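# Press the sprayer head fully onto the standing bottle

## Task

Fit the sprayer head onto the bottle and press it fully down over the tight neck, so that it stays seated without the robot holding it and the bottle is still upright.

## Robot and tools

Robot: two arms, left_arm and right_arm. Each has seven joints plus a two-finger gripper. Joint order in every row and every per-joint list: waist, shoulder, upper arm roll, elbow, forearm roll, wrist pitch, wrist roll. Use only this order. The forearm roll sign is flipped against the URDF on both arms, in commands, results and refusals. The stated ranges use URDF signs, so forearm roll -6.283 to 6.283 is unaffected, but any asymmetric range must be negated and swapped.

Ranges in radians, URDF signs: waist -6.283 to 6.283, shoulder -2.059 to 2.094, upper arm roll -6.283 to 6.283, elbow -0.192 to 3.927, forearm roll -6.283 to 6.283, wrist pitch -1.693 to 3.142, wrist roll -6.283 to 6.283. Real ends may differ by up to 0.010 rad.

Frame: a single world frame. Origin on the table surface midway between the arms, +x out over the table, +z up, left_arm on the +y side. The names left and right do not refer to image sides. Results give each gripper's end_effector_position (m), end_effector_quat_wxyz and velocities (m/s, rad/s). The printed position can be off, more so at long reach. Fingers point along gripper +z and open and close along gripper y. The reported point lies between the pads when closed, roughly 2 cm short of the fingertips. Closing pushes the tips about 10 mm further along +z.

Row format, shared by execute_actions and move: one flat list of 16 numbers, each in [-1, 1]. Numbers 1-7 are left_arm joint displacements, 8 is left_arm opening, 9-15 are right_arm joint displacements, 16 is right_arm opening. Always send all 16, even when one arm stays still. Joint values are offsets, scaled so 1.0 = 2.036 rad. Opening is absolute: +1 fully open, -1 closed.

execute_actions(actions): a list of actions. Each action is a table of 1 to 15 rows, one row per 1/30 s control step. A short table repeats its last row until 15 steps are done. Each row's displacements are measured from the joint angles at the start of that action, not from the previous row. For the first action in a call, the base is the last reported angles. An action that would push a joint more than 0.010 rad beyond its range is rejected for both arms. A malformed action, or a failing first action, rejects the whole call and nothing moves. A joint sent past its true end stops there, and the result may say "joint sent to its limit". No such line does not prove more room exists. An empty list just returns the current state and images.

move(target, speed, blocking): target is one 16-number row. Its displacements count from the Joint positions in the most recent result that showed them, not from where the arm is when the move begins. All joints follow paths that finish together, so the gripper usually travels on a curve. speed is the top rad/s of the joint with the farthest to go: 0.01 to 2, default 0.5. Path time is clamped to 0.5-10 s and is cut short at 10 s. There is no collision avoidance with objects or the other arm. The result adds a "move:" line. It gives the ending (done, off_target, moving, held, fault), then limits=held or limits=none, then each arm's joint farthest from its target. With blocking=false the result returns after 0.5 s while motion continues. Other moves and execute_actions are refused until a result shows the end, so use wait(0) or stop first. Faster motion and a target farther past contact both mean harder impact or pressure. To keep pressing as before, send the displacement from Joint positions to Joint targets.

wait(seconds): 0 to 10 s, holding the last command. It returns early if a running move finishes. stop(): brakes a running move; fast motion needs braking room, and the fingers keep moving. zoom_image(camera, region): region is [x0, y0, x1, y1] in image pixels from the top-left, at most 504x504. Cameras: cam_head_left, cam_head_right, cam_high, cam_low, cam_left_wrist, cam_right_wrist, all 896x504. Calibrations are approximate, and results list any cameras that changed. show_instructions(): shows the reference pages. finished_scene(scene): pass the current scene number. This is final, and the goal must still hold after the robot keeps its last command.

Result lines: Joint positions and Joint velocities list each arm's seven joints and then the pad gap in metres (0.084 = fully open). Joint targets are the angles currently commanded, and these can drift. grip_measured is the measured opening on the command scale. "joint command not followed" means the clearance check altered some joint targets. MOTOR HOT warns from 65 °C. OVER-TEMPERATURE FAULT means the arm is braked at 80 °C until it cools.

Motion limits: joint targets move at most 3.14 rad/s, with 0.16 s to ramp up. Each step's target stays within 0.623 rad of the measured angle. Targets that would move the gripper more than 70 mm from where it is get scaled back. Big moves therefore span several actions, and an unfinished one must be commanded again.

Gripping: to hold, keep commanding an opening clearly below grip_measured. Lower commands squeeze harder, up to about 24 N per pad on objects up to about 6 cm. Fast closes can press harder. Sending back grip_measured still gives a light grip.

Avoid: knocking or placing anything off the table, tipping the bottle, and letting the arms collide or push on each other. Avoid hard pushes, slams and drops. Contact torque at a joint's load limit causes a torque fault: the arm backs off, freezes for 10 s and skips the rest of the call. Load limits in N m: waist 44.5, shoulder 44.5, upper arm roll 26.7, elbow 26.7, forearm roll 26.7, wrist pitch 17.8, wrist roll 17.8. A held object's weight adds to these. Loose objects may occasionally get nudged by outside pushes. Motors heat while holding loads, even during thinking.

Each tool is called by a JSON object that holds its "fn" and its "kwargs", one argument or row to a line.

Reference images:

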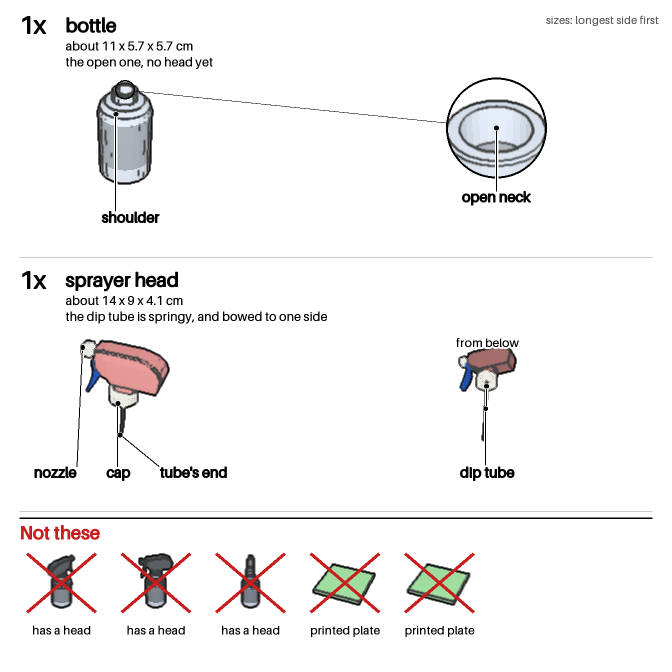

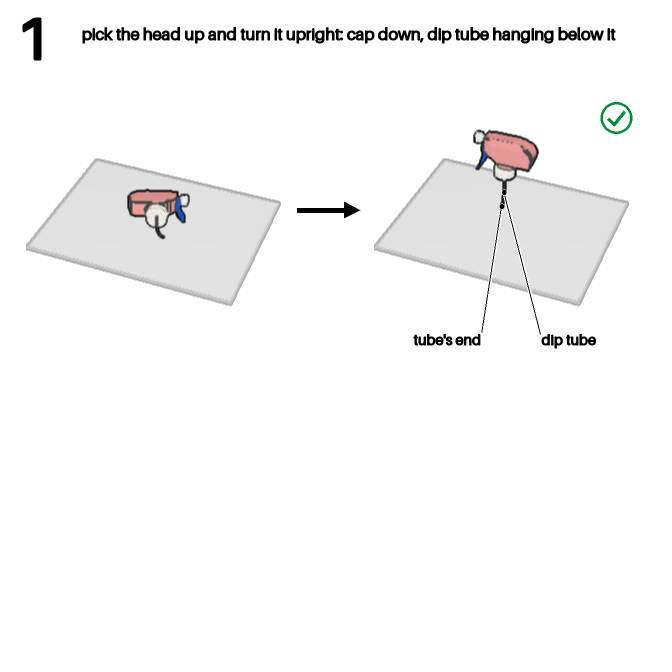

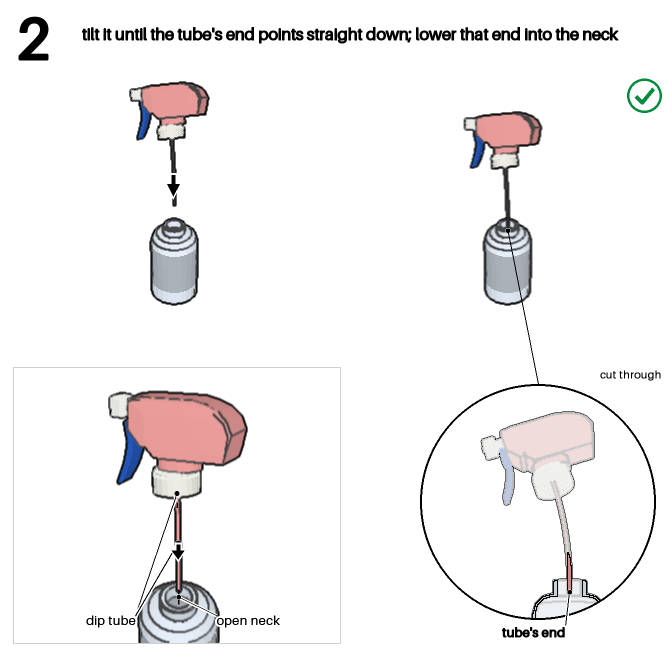

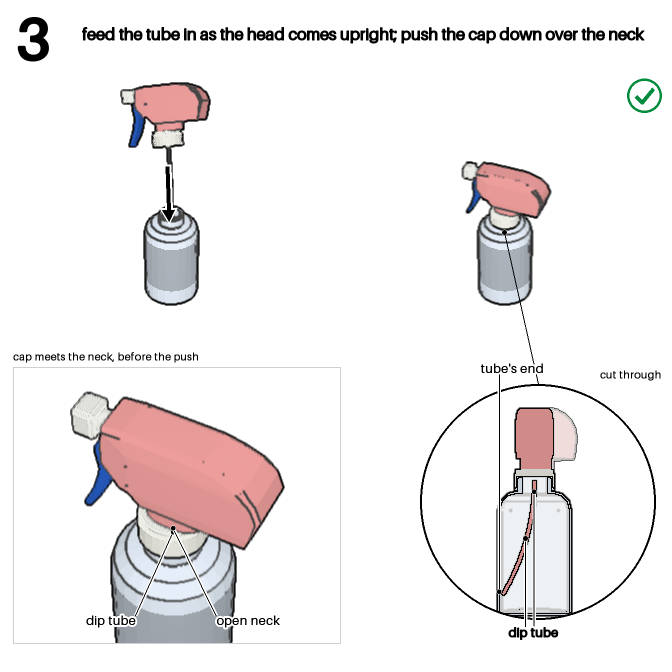

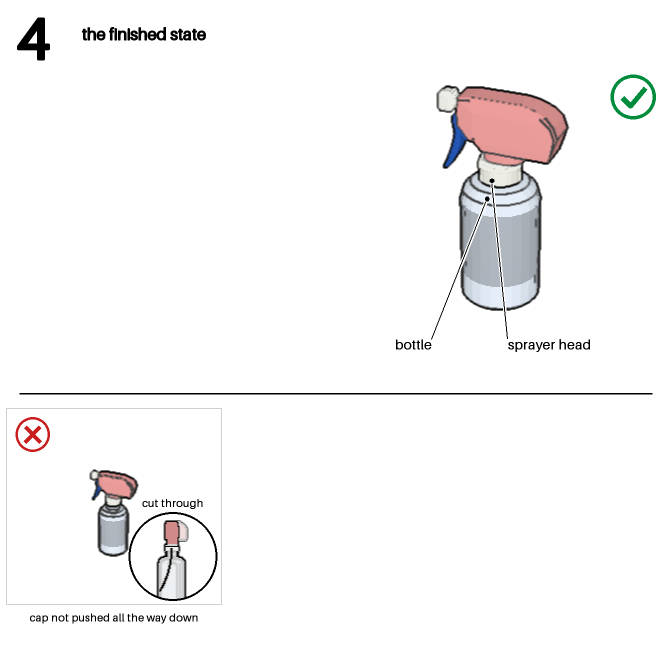

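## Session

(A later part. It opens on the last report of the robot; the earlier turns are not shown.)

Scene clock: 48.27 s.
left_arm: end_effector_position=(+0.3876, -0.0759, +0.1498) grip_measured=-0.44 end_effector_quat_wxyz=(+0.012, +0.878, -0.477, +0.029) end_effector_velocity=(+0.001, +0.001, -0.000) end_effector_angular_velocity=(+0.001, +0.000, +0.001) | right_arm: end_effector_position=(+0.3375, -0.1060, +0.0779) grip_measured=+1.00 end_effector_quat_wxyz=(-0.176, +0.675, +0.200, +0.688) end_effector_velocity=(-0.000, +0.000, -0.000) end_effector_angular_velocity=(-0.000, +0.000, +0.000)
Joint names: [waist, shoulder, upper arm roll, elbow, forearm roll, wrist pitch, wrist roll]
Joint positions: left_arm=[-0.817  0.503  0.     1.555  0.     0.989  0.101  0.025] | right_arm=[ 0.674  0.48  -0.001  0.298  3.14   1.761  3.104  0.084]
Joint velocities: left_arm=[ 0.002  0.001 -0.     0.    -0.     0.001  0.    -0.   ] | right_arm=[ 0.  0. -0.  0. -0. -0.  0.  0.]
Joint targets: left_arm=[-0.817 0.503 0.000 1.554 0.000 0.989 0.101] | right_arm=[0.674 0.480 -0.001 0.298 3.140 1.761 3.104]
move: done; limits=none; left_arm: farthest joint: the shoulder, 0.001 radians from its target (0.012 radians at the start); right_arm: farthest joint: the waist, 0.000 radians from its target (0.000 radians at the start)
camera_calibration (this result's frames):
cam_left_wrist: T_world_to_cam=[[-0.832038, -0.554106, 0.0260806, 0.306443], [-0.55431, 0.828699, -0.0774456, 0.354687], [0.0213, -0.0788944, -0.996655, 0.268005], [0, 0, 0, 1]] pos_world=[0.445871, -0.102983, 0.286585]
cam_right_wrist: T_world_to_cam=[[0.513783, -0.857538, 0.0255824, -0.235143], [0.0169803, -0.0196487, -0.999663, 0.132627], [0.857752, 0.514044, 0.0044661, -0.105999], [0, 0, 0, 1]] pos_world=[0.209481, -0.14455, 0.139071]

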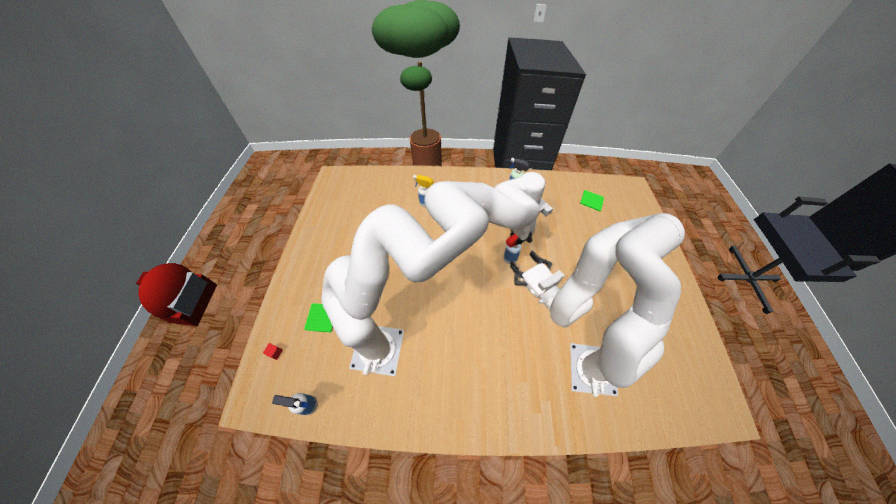

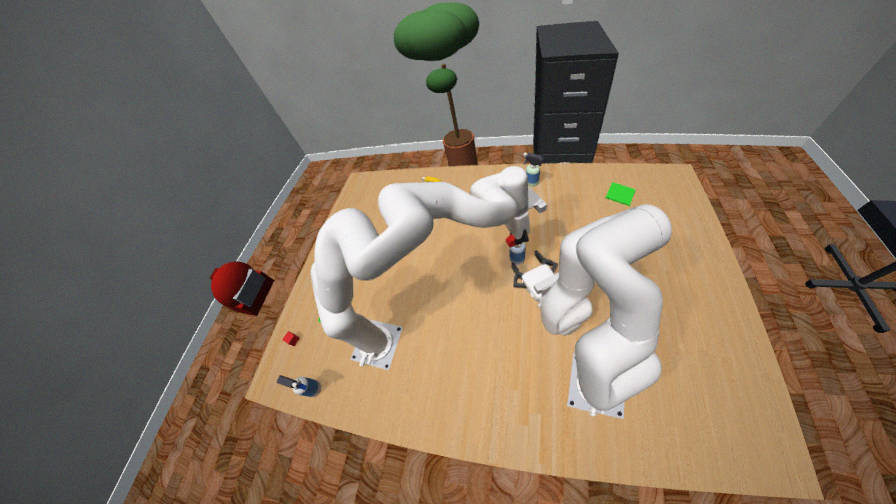

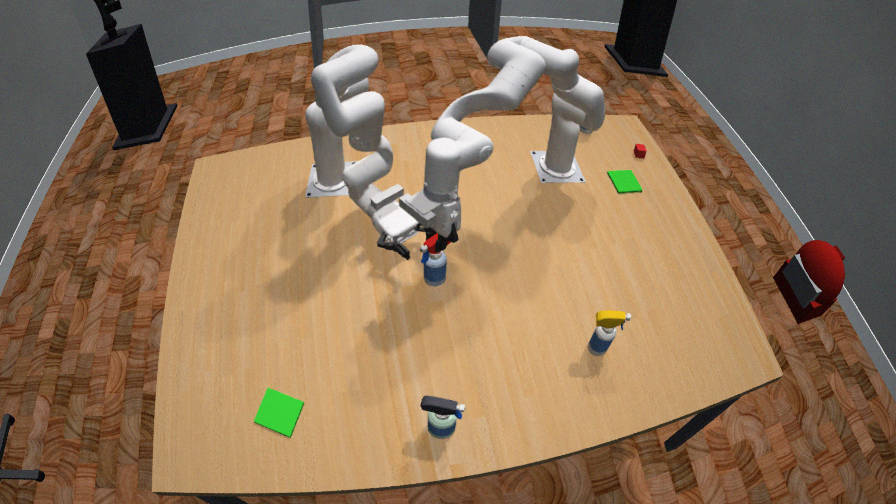

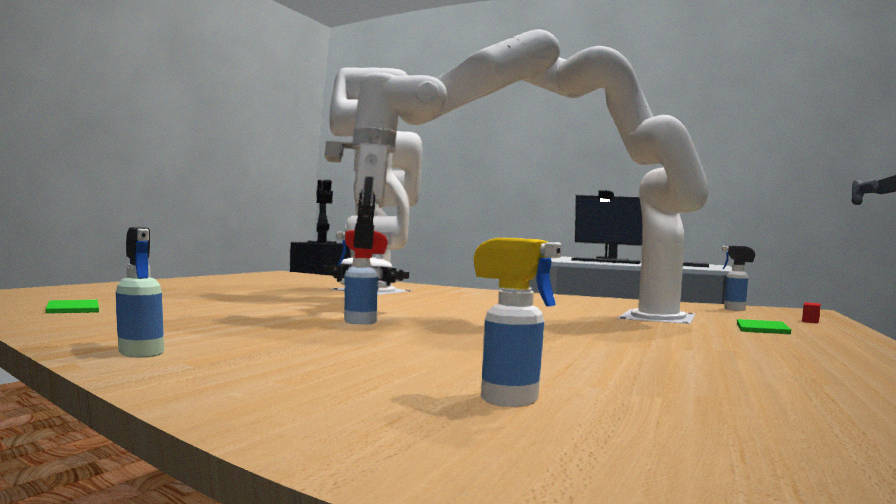

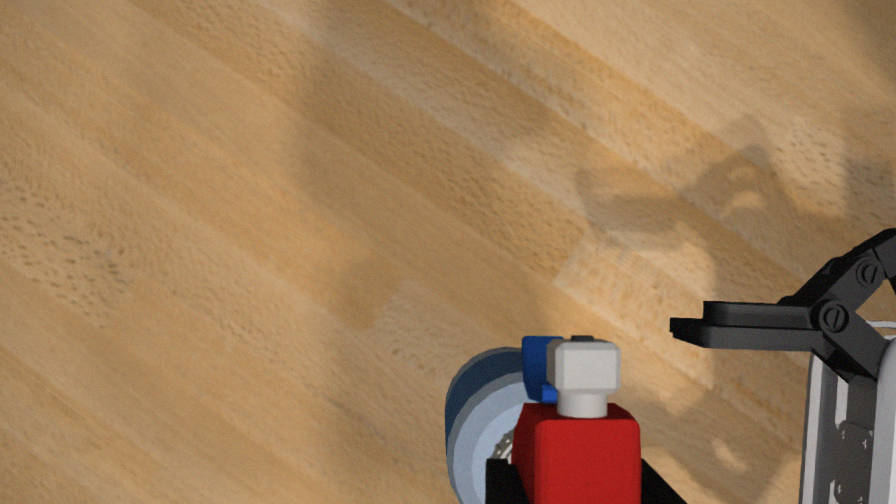

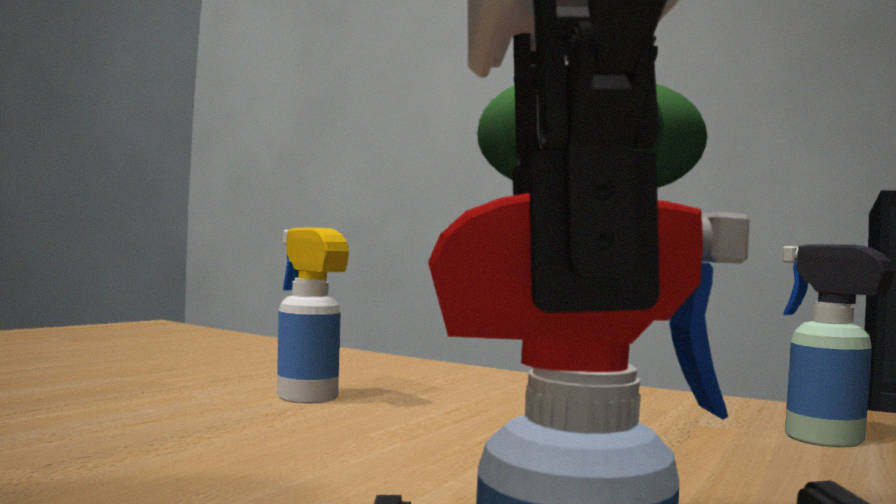

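{"fn": "move", "kwargs": {
  "target": [0,0,0,0,0,0,0,0.2,0,0,0,0,0,0,0,1]
}}

{"fn": "move", "kwargs": {
  "target": [0,-0.0215,0,0.024,0,0.0455,0,0.2,0,0,0,0,0,0,0,1],
  "speed": 0.15
}}

{"fn": "move", "kwargs": {
  "target": [0,0.0047,0,-0.008,0,-0.0127,0,-1,0,0,0,0,0,0,0,1],
  "speed": 0.015
}}

Scene clock: 49.37 s.
left_arm: end_effector_position=(+0.3876, -0.0759, +0.1495) grip_measured=+0.19 end_effector_quat_wxyz=(+0.012, +0.878, -0.477, +0.029) end_effector_velocity=(+0.000, -0.001, +0.002) end_effector_angular_velocity=(-0.002, -0.002, -0.000) | right_arm: end_effector_position=(+0.3375, -0.1060, +0.0779) grip_measured=+1.00 end_effector_quat_wxyz=(-0.176, +0.675, +0.200, +0.688) end_effector_velocity=(-0.000, +0.001, -0.000) end_effector_angular_velocity=(+0.000, +0.001, +0.001)
Joint names: [waist, shoulder, upper arm roll, elbow, forearm roll, wrist pitch, wrist roll]
Joint positions: left_arm=[-0.817  0.503  0.     1.555  0.     0.989  0.101  0.052] | right_arm=[ 0.674  0.48  -0.001  0.298  3.14   1.761  3.104  0.084]
Joint velocities: left_arm=[-0.    -0.002  0.     0.002 -0.     0.    -0.     0.   ] | right_arm=[ 0.    -0.     0.001  0.     0.    -0.001 -0.    -0.   ]
Joint targets: left_arm=[-0.817 0.503 0.000 1.555 0.000 0.989 0.101] | right_arm=[0.674 0.480 -0.001 0.298 3.140 1.761 3.104]
move: done; limits=none; left_arm: farthest joint: the waist, 0.000 radians from its target (0.000 radians at the start); right_arm: farthest joint: the waist, 0.000 radians from its target (0.000 radians at the start)
camera_calibration (this result's frames):
cam_left_wrist: T_world_to_cam=[[-0.83204, -0.554099, 0.0261321, 0.306421], [-0.554318, 0.82874, -0.0769472, 0.354495], [0.0209796, -0.0785087, -0.996693, 0.267924], [0, 0, 0, 1]] pos_world=[0.445837, -0.102962, 0.286308]
cam_right_wrist: T_world_to_cam=[[0.513783, -0.857538, 0.0255822, -0.235143], [0.0169802, -0.0196486, -0.999663, 0.132627], [0.857752, 0.514044, 0.00446606, -0.105999], [0, 0, 0, 1]] pos_world=[0.209481, -0.14455, 0.139071]

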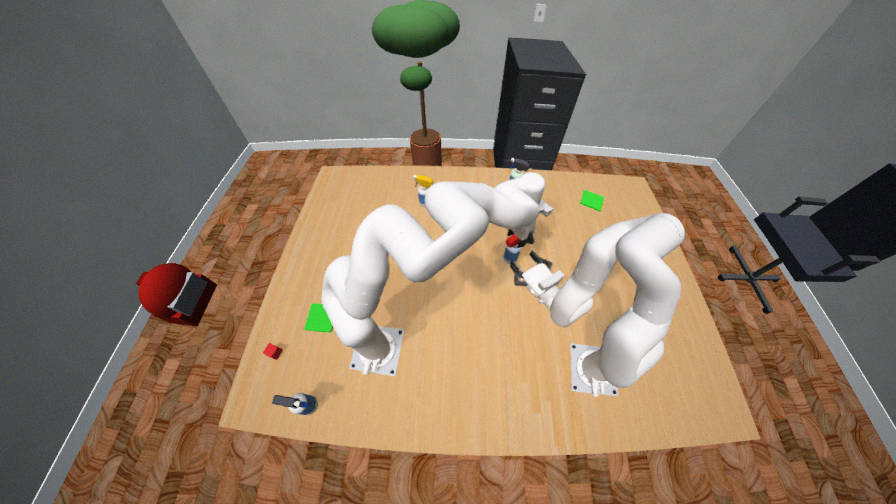

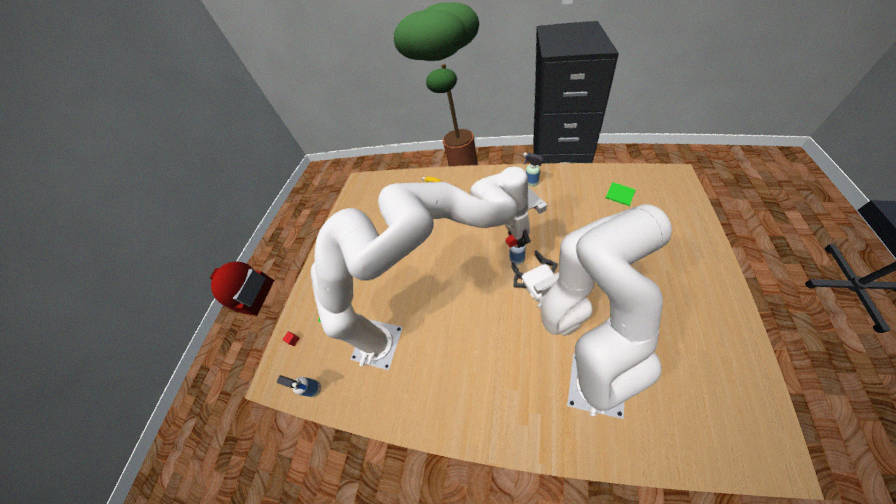

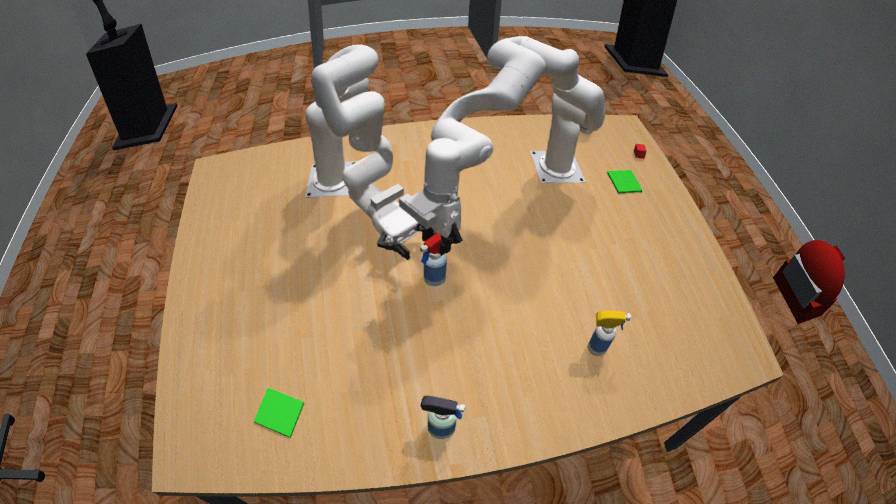

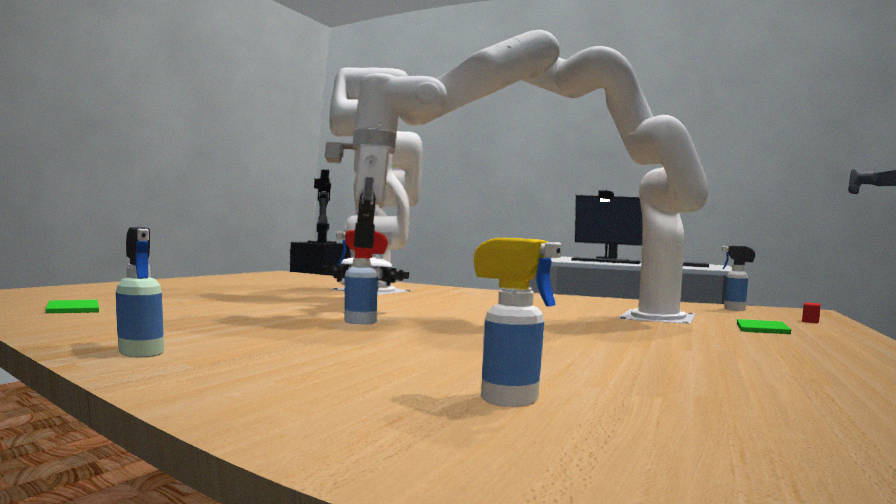

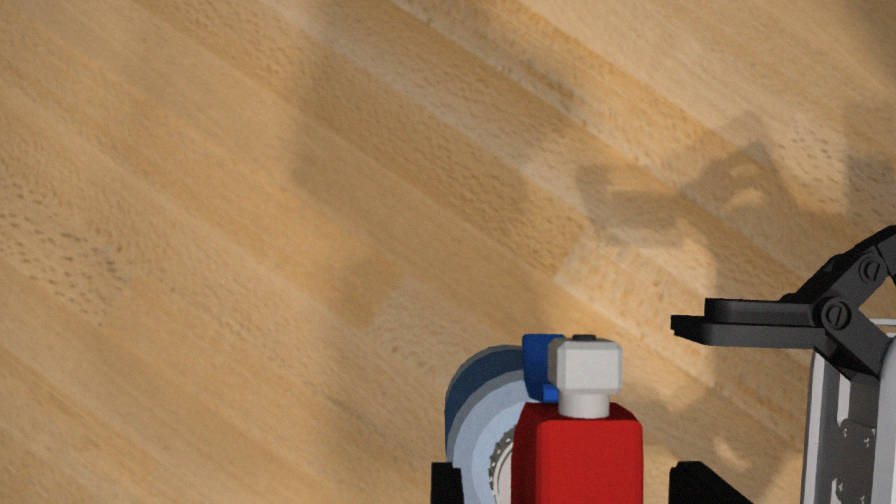

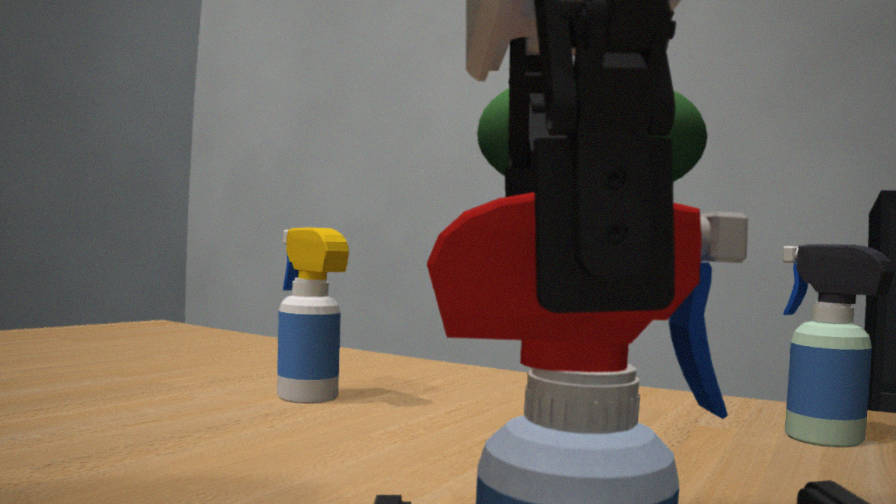

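Scene clock: 50.47 s.
left_arm: end_effector_position=(+0.3861, -0.0740, +0.1887) grip_measured=+0.19 end_effector_quat_wxyz=(+0.012, +0.878, -0.477, +0.029) end_effector_velocity=(+0.001, -0.000, +0.003) end_effector_angular_velocity=(-0.003, -0.003, +0.001) | right_arm: end_effector_position=(+0.3375, -0.1060, +0.0779) grip_measured=+1.00 end_effector_quat_wxyz=(-0.176, +0.675, +0.200, +0.688) end_effector_velocity=(+0.000, -0.000, -0.000) end_effector_angular_velocity=(-0.001, -0.000, -0.001)
Joint names: [waist, shoulder, upper arm roll, elbow, forearm roll, wrist pitch, wrist roll]
Joint positions: left_arm=[-0.817  0.46   0.     1.603  0.     1.082  0.101  0.052] | right_arm=[ 0.674  0.48  -0.001  0.298  3.14   1.761  3.104  0.084]
Joint velocities: left_arm=[ 0.001 -0.003 -0.     0.003 -0.     0.001 -0.     0.   ] | right_arm=[ 0.     0.    -0.001  0.     0.     0.    -0.    -0.   ]
Joint targets: left_arm=[-0.817 0.459 0.000 1.604 0.000 1.082 0.101] | right_arm=[0.674 0.480 -0.001 0.298 3.140 1.761 3.104]
move: done; limits=none; left_arm: farthest joint: the elbow, 0.001 radians from its target (0.049 radians at the start); right_arm: farthest joint: the waist, 0.000 radians from its target (0.000 radians at the start)
camera_calibration (this result's frames):
cam_left_wrist: T_world_to_cam=[[-0.832038, -0.5541, 0.0262014, 0.305169], [-0.554334, 0.828773, -0.076478, 0.355108], [0.0206614, -0.0781569, -0.996727, 0.307277], [0, 0, 0, 1]] pos_world=[0.444412, -0.101194, 0.325433]
cam_right_wrist: T_world_to_cam=[[0.513783, -0.857538, 0.0255824, -0.235143], [0.0169803, -0.0196487, -0.999663, 0.132627], [0.857752, 0.514045, 0.0044661, -0.105999], [0, 0, 0, 1]] pos_world=[0.209481, -0.14455, 0.139071]

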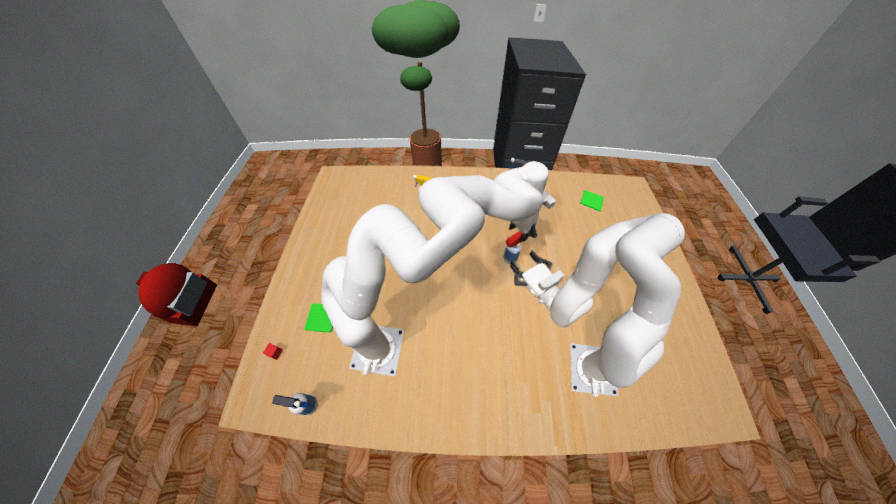

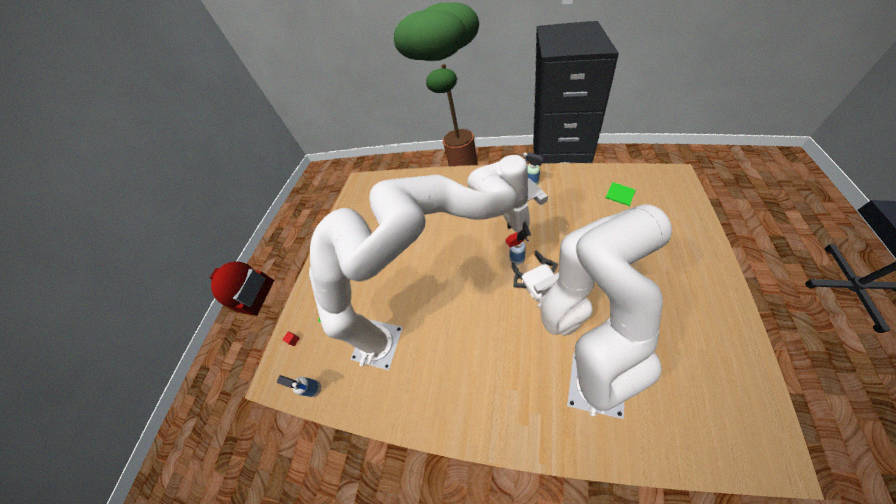

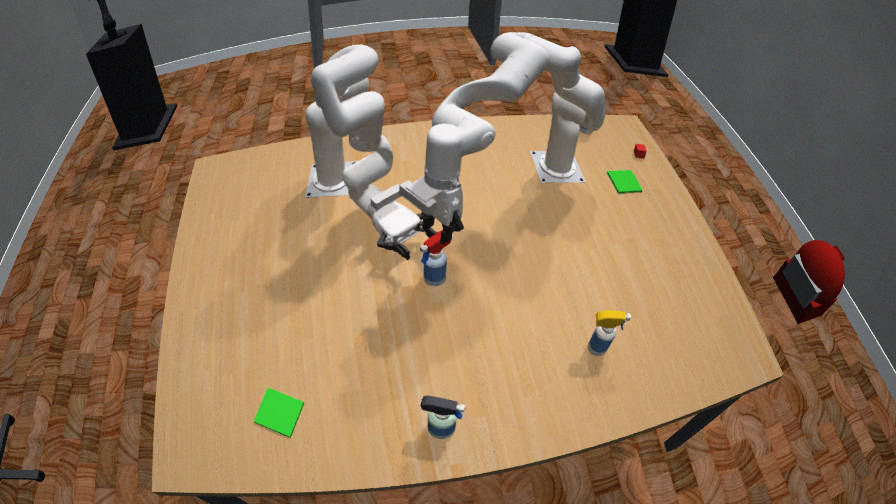

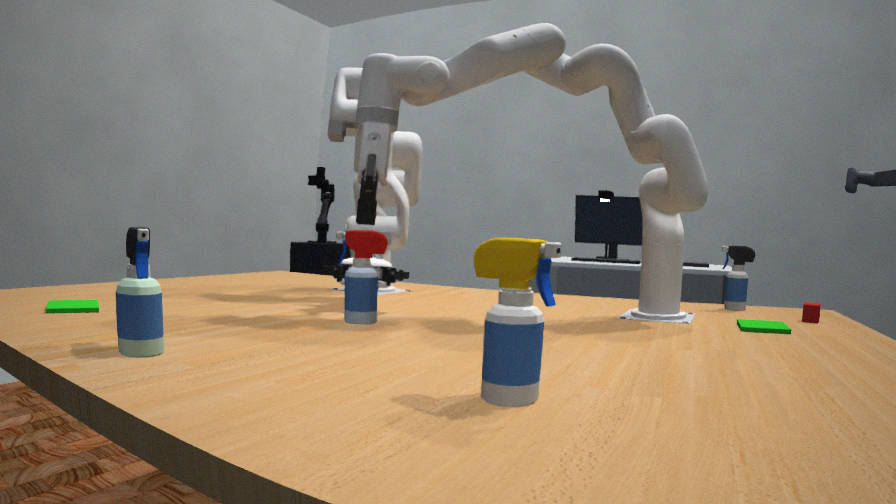

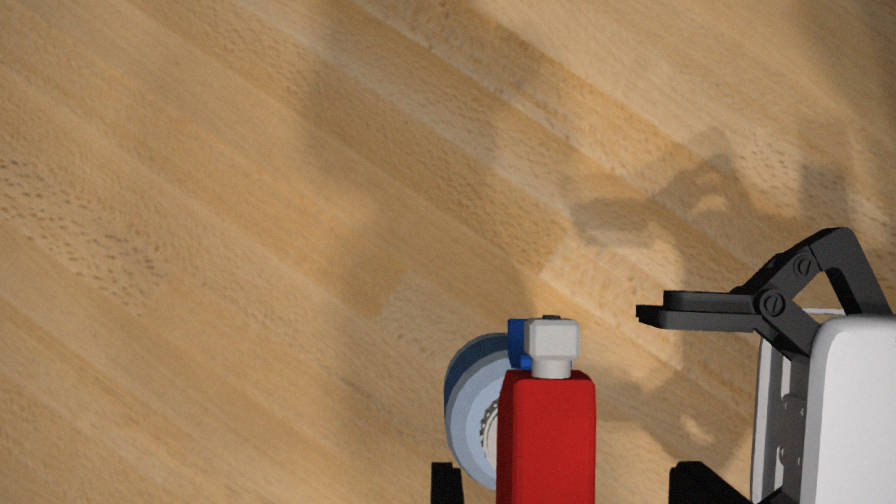

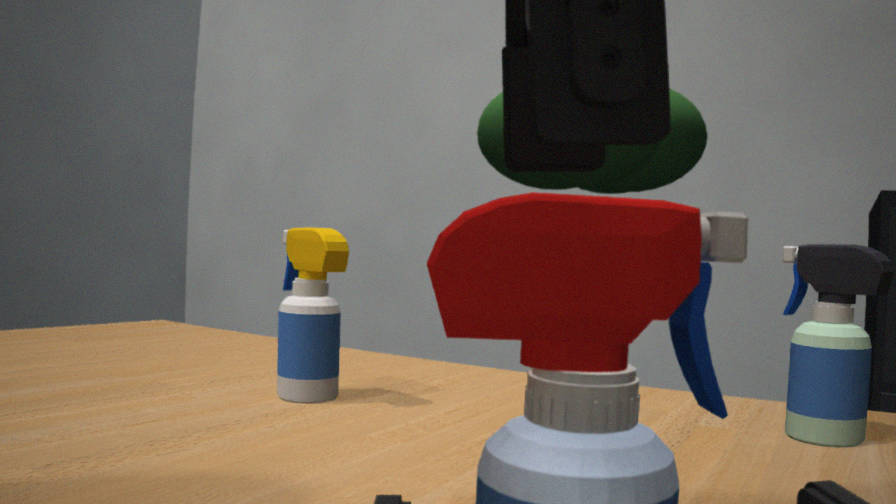

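Scene clock: 52.43 s.
left_arm: end_effector_position=(+0.3868, -0.0747, +0.1798) grip_measured=-1.00 end_effector_quat_wxyz=(+0.013, +0.878, -0.477, +0.030) end_effector_velocity=(-0.001, +0.000, -0.001) end_effector_angular_velocity=(+0.002, +0.002, -0.000) | right_arm: end_effector_position=(+0.3375, -0.1060, +0.0779) grip_measured=+1.00 end_effector_quat_wxyz=(-0.176, +0.675, +0.200, +0.688) end_effector_velocity=(-0.000, +0.001, +0.000) end_effector_angular_velocity=(+0.001, -0.001, +0.002)
Joint names: [waist, shoulder, upper arm roll, elbow, forearm roll, wrist pitch, wrist roll]
Joint positions: left_arm=[-0.816  0.468  0.     1.589  0.     1.056  0.101  0.   ] | right_arm=[ 0.674  0.48  -0.001  0.298  3.14   1.761  3.104  0.084]
Joint velocities: left_arm=[-0.001  0.001 -0.    -0.002  0.001  0.    -0.     0.   ] | right_arm=[ 0.     0.     0.002  0.     0.     0.001 -0.     0.   ]
Joint targets: left_arm=[-0.817 0.469 0.000 1.587 0.000 1.056 0.101] | right_arm=[0.674 0.480 -0.001 0.298 3.140 1.761 3.104]
move: done; limits=none; left_arm: farthest joint: the shoulder, 0.002 radians from its target (0.010 radians at the start); right_arm: farthest joint: the waist, 0.000 radians from its target (0.000 radians at the start)
camera_calibration (this result's frames):
cam_left_wrist: T_world_to_cam=[[-0.832001, -0.554172, 0.0258254, 0.305659], [-0.554307, 0.828492, -0.0796516, 0.355938], [0.0227445, -0.0805854, -0.996488, 0.297309], [0, 0, 0, 1]] pos_world=[0.444845, -0.101546, 0.316722]
cam_right_wrist: T_world_to_cam=[[0.513783, -0.857538, 0.0255824, -0.235143], [0.0169805, -0.0196486, -0.999663, 0.132627], [0.857752, 0.514045, 0.00446625, -0.105999], [0, 0, 0, 1]] pos_world=[0.209481, -0.14455, 0.139071]

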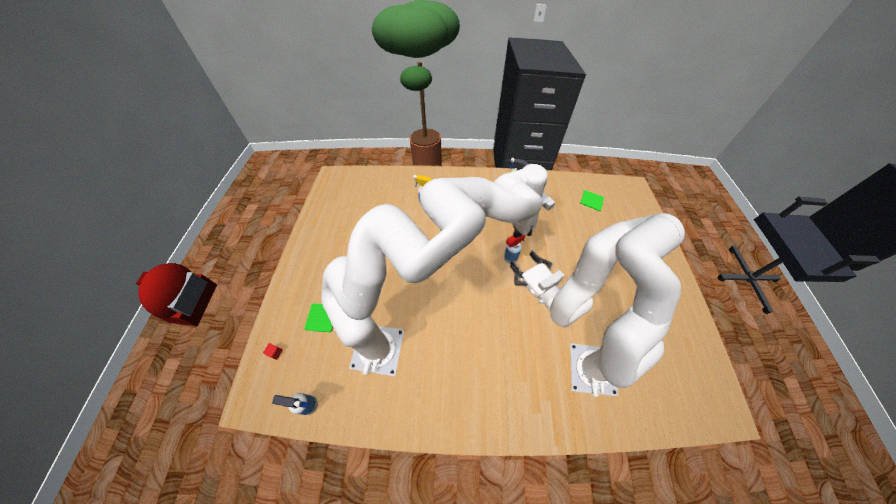

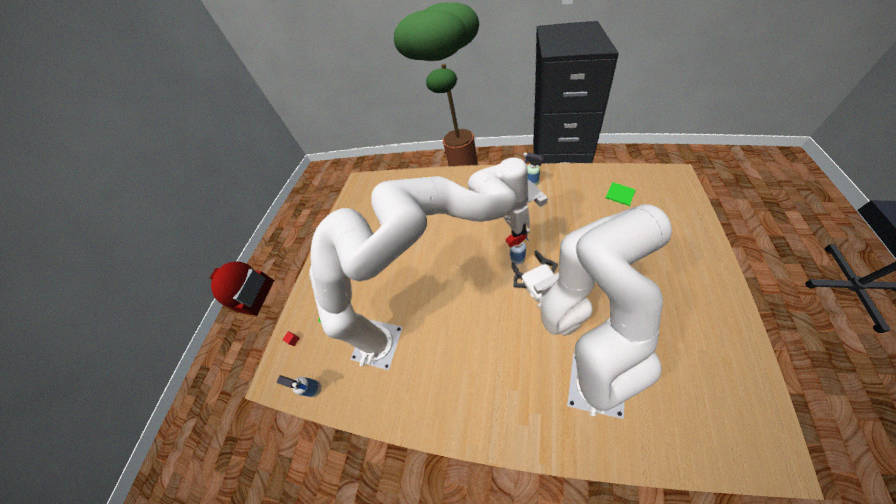

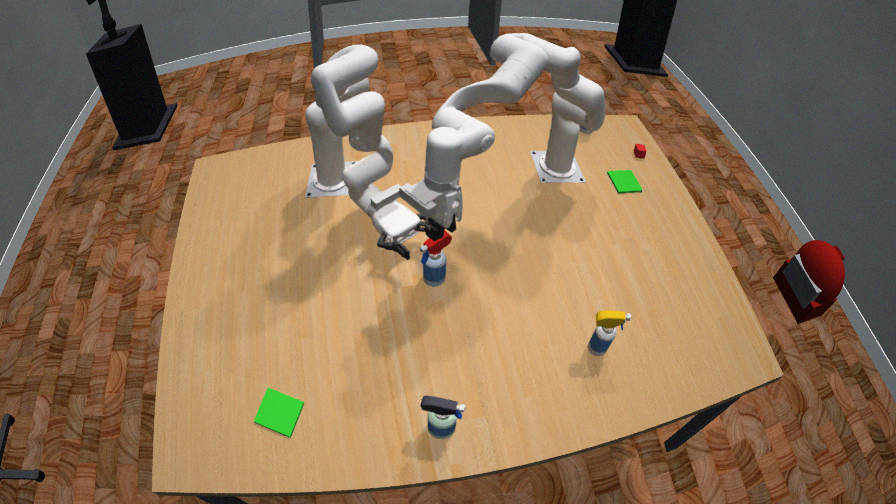

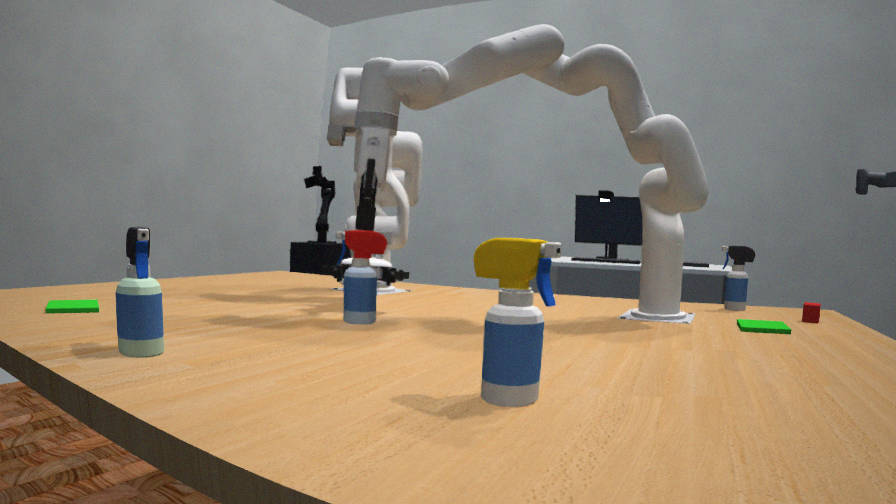

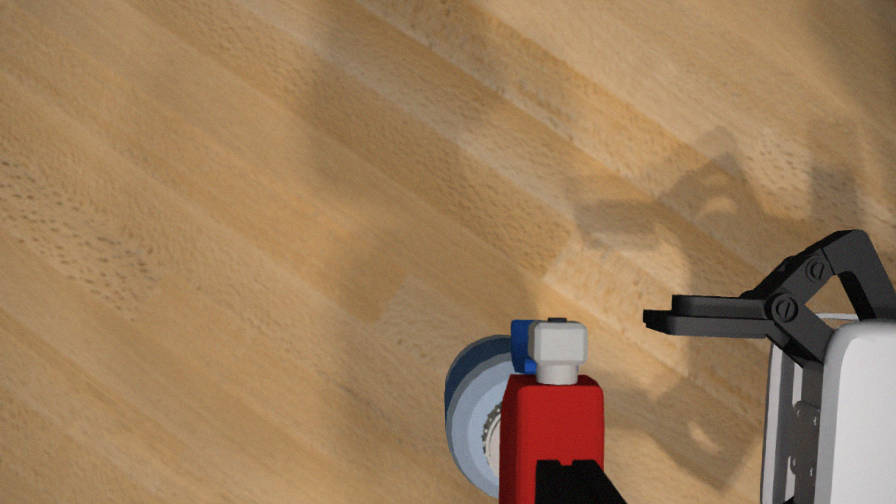

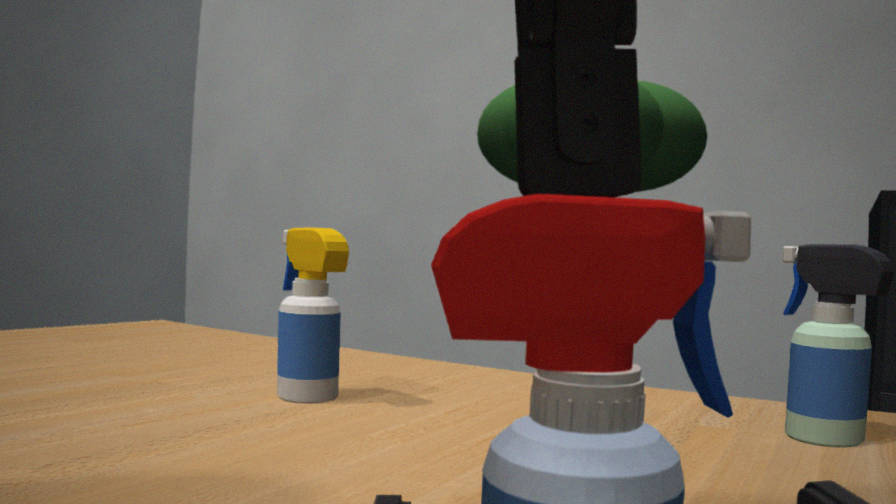

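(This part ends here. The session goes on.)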